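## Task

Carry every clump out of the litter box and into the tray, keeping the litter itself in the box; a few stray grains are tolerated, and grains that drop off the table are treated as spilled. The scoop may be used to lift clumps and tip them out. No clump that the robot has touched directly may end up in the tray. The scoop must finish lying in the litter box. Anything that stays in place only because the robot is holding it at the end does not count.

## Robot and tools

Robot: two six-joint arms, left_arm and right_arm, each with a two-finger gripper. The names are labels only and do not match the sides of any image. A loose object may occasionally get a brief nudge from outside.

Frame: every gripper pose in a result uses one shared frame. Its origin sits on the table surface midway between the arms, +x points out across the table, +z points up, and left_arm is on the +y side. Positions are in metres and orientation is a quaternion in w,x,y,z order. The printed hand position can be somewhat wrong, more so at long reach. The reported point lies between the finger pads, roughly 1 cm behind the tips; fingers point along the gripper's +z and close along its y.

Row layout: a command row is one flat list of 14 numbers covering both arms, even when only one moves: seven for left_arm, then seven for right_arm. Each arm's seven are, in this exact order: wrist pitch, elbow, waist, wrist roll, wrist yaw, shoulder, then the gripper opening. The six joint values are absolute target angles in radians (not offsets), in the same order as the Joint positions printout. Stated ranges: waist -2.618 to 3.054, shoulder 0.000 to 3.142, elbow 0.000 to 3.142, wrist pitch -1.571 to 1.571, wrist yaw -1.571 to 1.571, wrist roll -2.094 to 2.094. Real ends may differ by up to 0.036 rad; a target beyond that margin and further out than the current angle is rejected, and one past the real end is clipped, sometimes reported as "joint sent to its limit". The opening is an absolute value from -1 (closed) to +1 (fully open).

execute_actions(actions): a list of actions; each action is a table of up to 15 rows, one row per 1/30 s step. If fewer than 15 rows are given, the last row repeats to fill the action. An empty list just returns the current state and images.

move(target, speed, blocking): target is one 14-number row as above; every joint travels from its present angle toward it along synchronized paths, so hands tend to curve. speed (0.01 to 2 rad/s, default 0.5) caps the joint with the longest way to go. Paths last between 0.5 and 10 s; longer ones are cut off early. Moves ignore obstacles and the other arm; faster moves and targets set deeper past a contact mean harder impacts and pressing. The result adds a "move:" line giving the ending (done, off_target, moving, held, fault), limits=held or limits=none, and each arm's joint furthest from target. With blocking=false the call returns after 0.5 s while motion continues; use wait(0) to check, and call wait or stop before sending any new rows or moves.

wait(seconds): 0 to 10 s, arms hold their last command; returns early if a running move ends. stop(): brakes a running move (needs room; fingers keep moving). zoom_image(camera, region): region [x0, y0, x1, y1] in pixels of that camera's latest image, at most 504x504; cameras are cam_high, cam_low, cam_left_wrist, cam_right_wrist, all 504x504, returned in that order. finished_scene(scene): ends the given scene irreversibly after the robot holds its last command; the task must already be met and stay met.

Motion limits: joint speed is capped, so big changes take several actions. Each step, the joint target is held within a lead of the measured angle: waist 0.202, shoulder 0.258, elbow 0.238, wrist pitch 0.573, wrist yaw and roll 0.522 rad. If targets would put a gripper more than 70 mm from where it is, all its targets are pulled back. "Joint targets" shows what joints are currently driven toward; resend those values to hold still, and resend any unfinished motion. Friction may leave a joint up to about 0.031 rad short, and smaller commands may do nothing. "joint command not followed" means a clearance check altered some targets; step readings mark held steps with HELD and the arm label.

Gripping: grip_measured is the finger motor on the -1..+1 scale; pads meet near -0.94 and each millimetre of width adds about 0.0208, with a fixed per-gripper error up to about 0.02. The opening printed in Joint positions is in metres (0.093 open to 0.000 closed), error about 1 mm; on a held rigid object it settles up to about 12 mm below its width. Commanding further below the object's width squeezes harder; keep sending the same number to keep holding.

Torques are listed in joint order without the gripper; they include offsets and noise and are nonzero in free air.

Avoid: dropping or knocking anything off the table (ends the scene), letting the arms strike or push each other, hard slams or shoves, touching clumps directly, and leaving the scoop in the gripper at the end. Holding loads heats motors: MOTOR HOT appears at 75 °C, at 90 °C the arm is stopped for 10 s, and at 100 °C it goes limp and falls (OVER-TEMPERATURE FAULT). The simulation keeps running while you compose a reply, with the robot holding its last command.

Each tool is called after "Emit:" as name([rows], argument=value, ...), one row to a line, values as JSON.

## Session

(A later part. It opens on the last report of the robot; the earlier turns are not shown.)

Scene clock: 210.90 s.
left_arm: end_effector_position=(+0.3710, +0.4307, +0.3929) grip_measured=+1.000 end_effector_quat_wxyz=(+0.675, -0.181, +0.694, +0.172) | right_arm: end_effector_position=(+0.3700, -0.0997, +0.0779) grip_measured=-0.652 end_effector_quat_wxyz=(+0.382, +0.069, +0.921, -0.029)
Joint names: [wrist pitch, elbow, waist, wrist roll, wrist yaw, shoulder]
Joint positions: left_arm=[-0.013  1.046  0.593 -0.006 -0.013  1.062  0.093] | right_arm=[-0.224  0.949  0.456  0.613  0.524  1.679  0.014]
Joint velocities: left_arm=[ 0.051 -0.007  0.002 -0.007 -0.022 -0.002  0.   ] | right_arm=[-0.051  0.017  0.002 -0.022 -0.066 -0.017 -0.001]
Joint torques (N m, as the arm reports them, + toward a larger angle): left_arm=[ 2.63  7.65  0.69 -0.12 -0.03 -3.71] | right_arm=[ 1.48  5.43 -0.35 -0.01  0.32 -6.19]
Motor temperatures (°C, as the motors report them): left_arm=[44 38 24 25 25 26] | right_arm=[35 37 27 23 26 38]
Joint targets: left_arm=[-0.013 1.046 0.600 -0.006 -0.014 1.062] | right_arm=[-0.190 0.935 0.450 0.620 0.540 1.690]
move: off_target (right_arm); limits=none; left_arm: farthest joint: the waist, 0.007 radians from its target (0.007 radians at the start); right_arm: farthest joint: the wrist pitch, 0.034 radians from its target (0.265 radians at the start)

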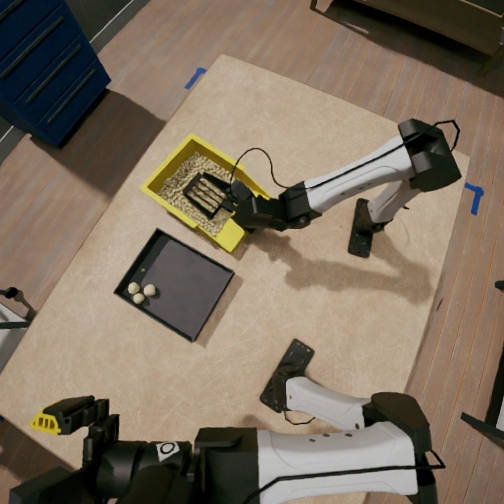

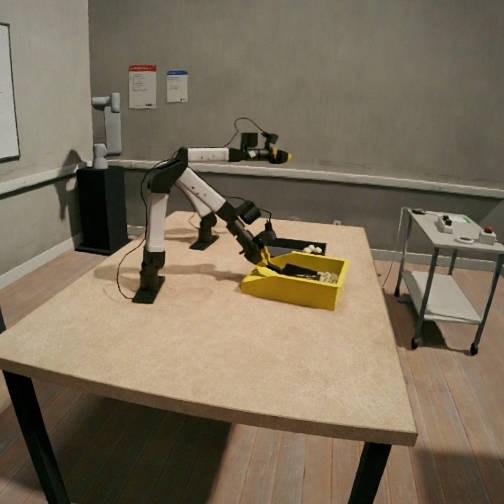

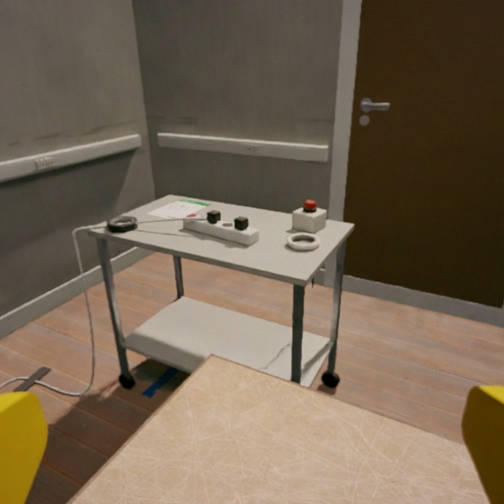

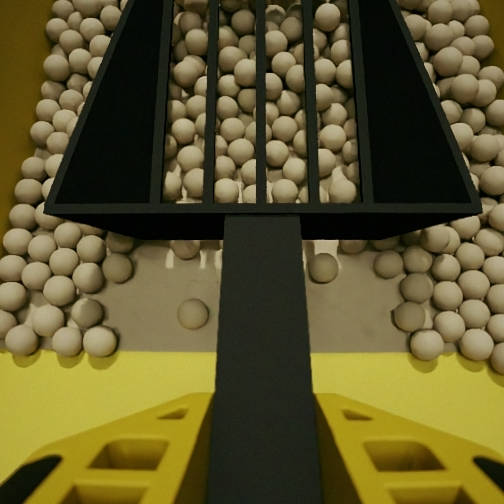

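Emit:
move(target=[-0.013,1.046,0.6,-0.006,-0.014,1.062,1,-0.19,0.935,0.45,0.62,0.54,1.705,-0.85], speed=0.05)

Emit:
move(target=[-0.013,1.046,0.6,-0.006,-0.014,1.062,1,-0.19,0.935,0.45,0.62,0.54,1.705,0.3])

Emit:
move(target=[-0.013,1.046,0.6,-0.006,-0.014,1.062,1,-0.45,0.95,0.5,0.62,0.54,1.4,0.3])

Scene clock: 212.83 s.
left_arm: end_effector_position=(+0.3710, +0.4307, +0.3929) grip_measured=+1.000 end_effector_quat_wxyz=(+0.675, -0.181, +0.694, +0.172) | right_arm: end_effector_position=(+0.3713, -0.0995, +0.0757) grip_measured=-0.652 end_effector_quat_wxyz=(+0.383, +0.070, +0.921, -0.031)
Joint names: [wrist pitch, elbow, waist, wrist roll, wrist yaw, shoulder]
Joint positions: left_arm=[-0.013  1.046  0.593 -0.006 -0.013  1.062  0.093] | right_arm=[-0.214  0.949  0.456  0.614  0.528  1.689  0.014]
Joint velocities: left_arm=[-0.007  0.007 -0.017 -0.022 -0.11   0.002  0.   ] | right_arm=[ 0.007 -0.007  0.002 -0.022 -0.022  0.002 -0.   ]
Joint torques (N m, as the arm reports them, + toward a larger angle): left_arm=[ 2.65  7.68  0.67 -0.08  0.   -3.59] | right_arm=[ 1.4   5.4  -0.17 -0.01  0.28 -5.89]
Motor temperatures (°C, as the motors report them): left_arm=[45 38 24 25 25 26] | right_arm=[35 36 27 23 26 38]
Joint targets: left_arm=[-0.013 1.046 0.600 -0.006 -0.014 1.062] | right_arm=[-0.190 0.935 0.450 0.620 0.540 1.705]
move: off_target (right_arm); limits=none; left_arm: farthest joint: the waist, 0.007 radians from its target (0.007 radians at the start); right_arm: farthest joint: the wrist pitch, 0.024 radians from its target (0.033 radians at the start)

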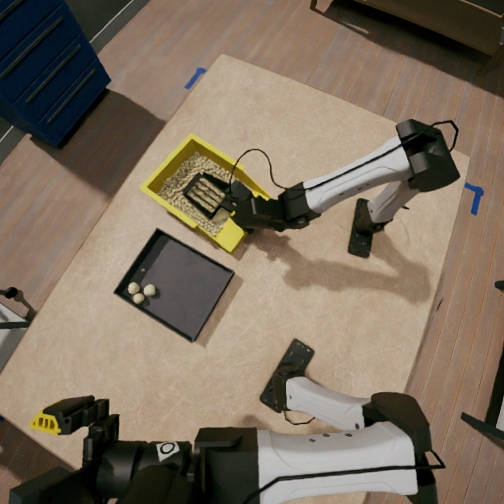

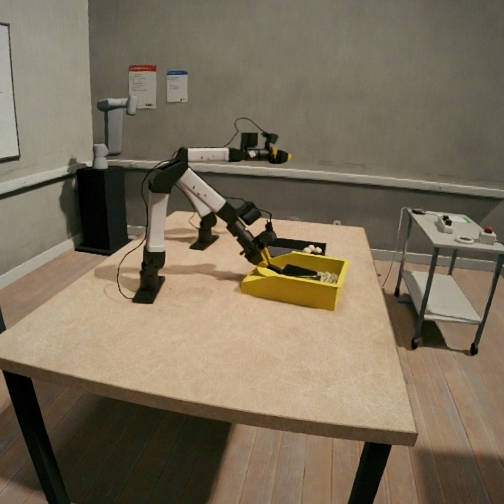

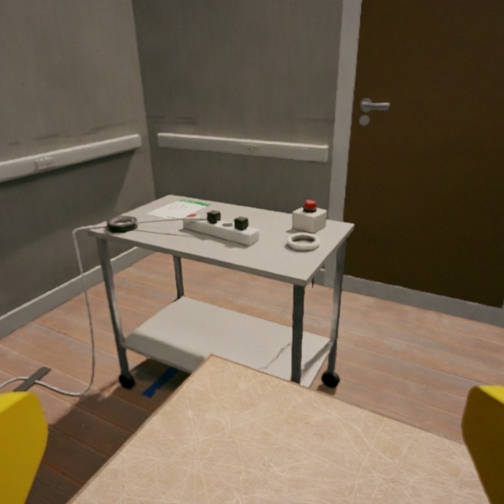

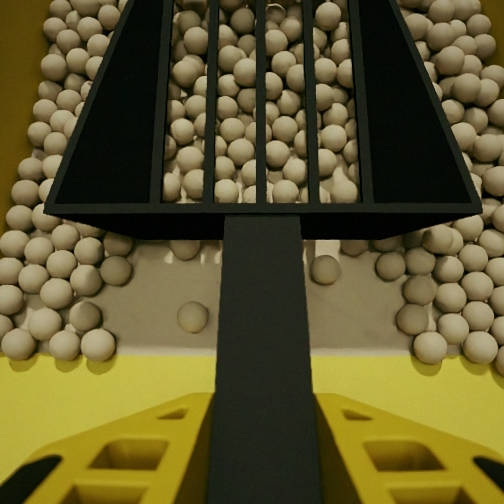

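Scene clock: 213.53 s.
left_arm: end_effector_position=(+0.3710, +0.4307, +0.3929) grip_measured=+1.000 end_effector_quat_wxyz=(+0.675, -0.181, +0.694, +0.172) | right_arm: end_effector_position=(+0.3720, -0.0997, +0.0762) grip_measured=+0.298 end_effector_quat_wxyz=(+0.385, +0.071, +0.920, -0.031)
Joint names: [wrist pitch, elbow, waist, wrist roll, wrist yaw, shoulder]
Joint positions: left_arm=[-0.013  1.046  0.593 -0.006 -0.013  1.062  0.093] | right_arm=[-0.21   0.949  0.456  0.614  0.532  1.689  0.06 ]
Joint velocities: left_arm=[-0.022  0.007  0.007  0.037 -0.051 -0.007  0.   ] | right_arm=[-0.037 -0.002  0.007 -0.081 -0.007 -0.007  0.001]
Joint torques (N m, as the arm reports them, + toward a larger angle): left_arm=[ 2.6   7.61  0.67 -0.12 -0.01 -3.69] | right_arm=[ 1.35  5.42 -0.31 -0.01  0.23 -5.88]
Motor temperatures (°C, as the motors report them): left_arm=[45 38 24 25 25 26] | right_arm=[35 36 27 23 26 38]
Joint targets: left_arm=[-0.013 1.046 0.600 -0.006 -0.014 1.062] | right_arm=[-0.190 0.935 0.450 0.620 0.540 1.705]
move: done; limits=none; left_arm: farthest joint: the waist, 0.007 radians from its target (0.007 radians at the start); right_arm: farthest joint: the wrist pitch, 0.020 radians from its target (0.024 radians at the start)

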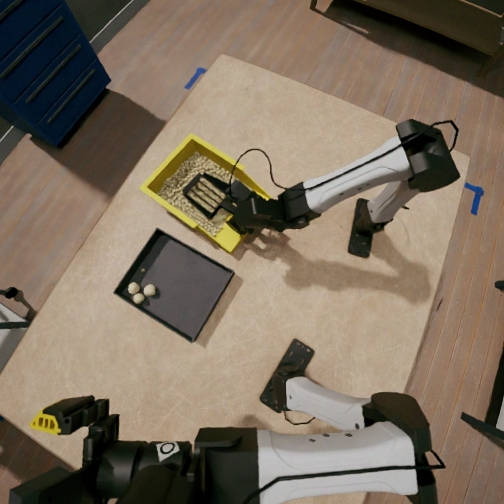

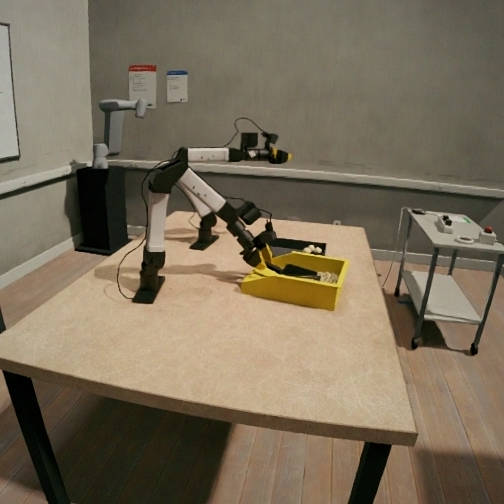

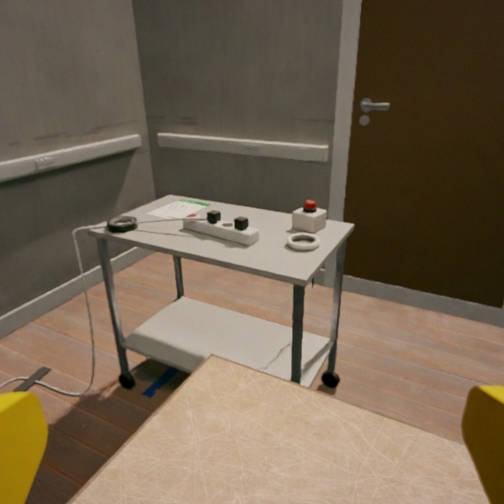

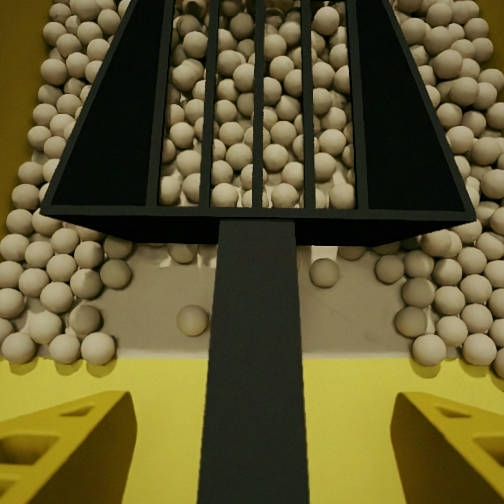

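Scene clock: 214.87 s.
left_arm: end_effector_position=(+0.3710, +0.4307, +0.3929) grip_measured=+1.000 end_effector_quat_wxyz=(+0.675, -0.181, +0.694, +0.172) | right_arm: end_effector_position=(+0.3348, -0.1114, +0.1449) grip_measured=+0.298 end_effector_quat_wxyz=(+0.401, +0.060, +0.914, -0.012)
Joint names: [wrist pitch, elbow, waist, wrist roll, wrist yaw, shoulder]
Joint positions: left_arm=[-0.013  1.046  0.593 -0.006 -0.013  1.062  0.093] | right_arm=[-0.439  0.949  0.492  0.614  0.534  1.417  0.06 ]
Joint velocities: left_arm=[ 0.007 -0.007 -0.017  0.022 -0.037  0.002  0.   ] | right_arm=[-0.095 -0.002 -0.032 -0.037 -0.037 -0.007 -0.001]
Joint torques (N m, as the arm reports them, + toward a larger angle): left_arm=[ 2.63  7.6   0.7  -0.1  -0.01 -3.74] | right_arm=[ 1.14  7.11  1.06 -0.02  0.23 -6.59]
Motor temperatures (°C, as the motors report them): left_arm=[45 38 24 25 25 26] | right_arm=[35 36 27 23 26 38]
Joint targets: left_arm=[-0.013 1.046 0.600 -0.006 -0.014 1.062] | right_arm=[-0.450 0.950 0.500 0.620 0.540 1.400]
move: done; limits=none; left_arm: farthest joint: the waist, 0.007 radians from its target (0.007 radians at the start); right_arm: farthest joint: the shoulder, 0.017 radians from its target (0.289 radians at the start)

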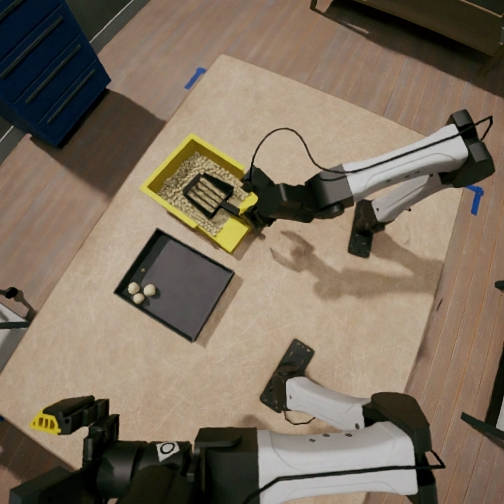

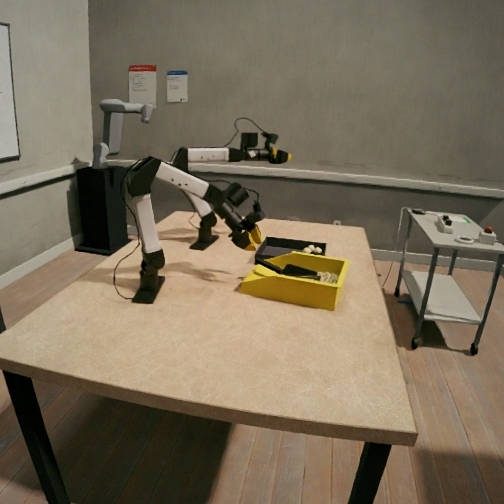

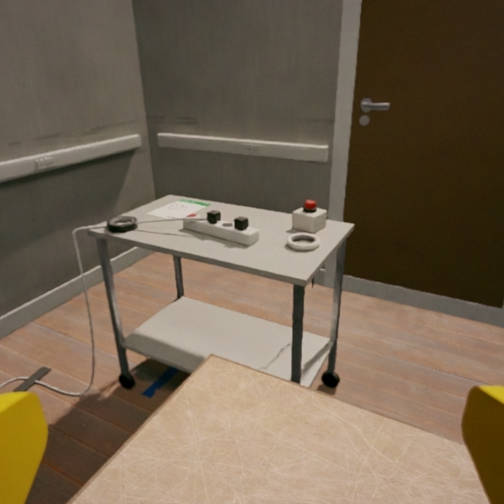

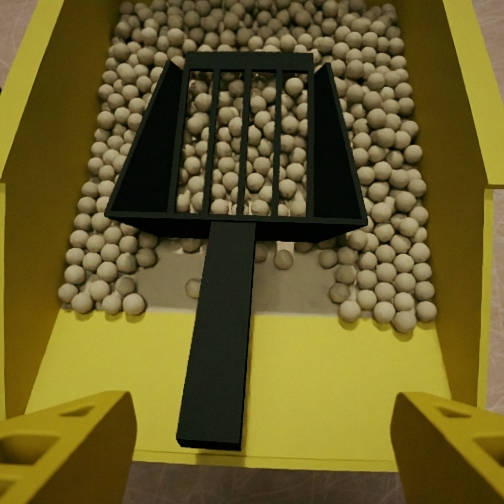

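Emit:
zoom_image(camera="cam_high", region=[130,120,300,290])

Emit:
finished_scene(scene=1)

Region (130, 120, 300, 290) of cam_high's 504x504 image, scaled by 2.965, with more detail than that image has.

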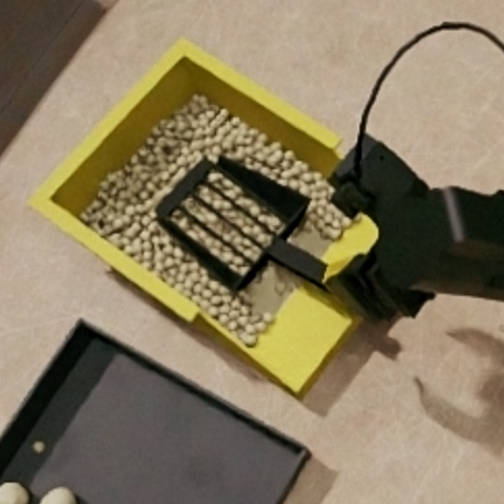

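The scene is finished: the task was done.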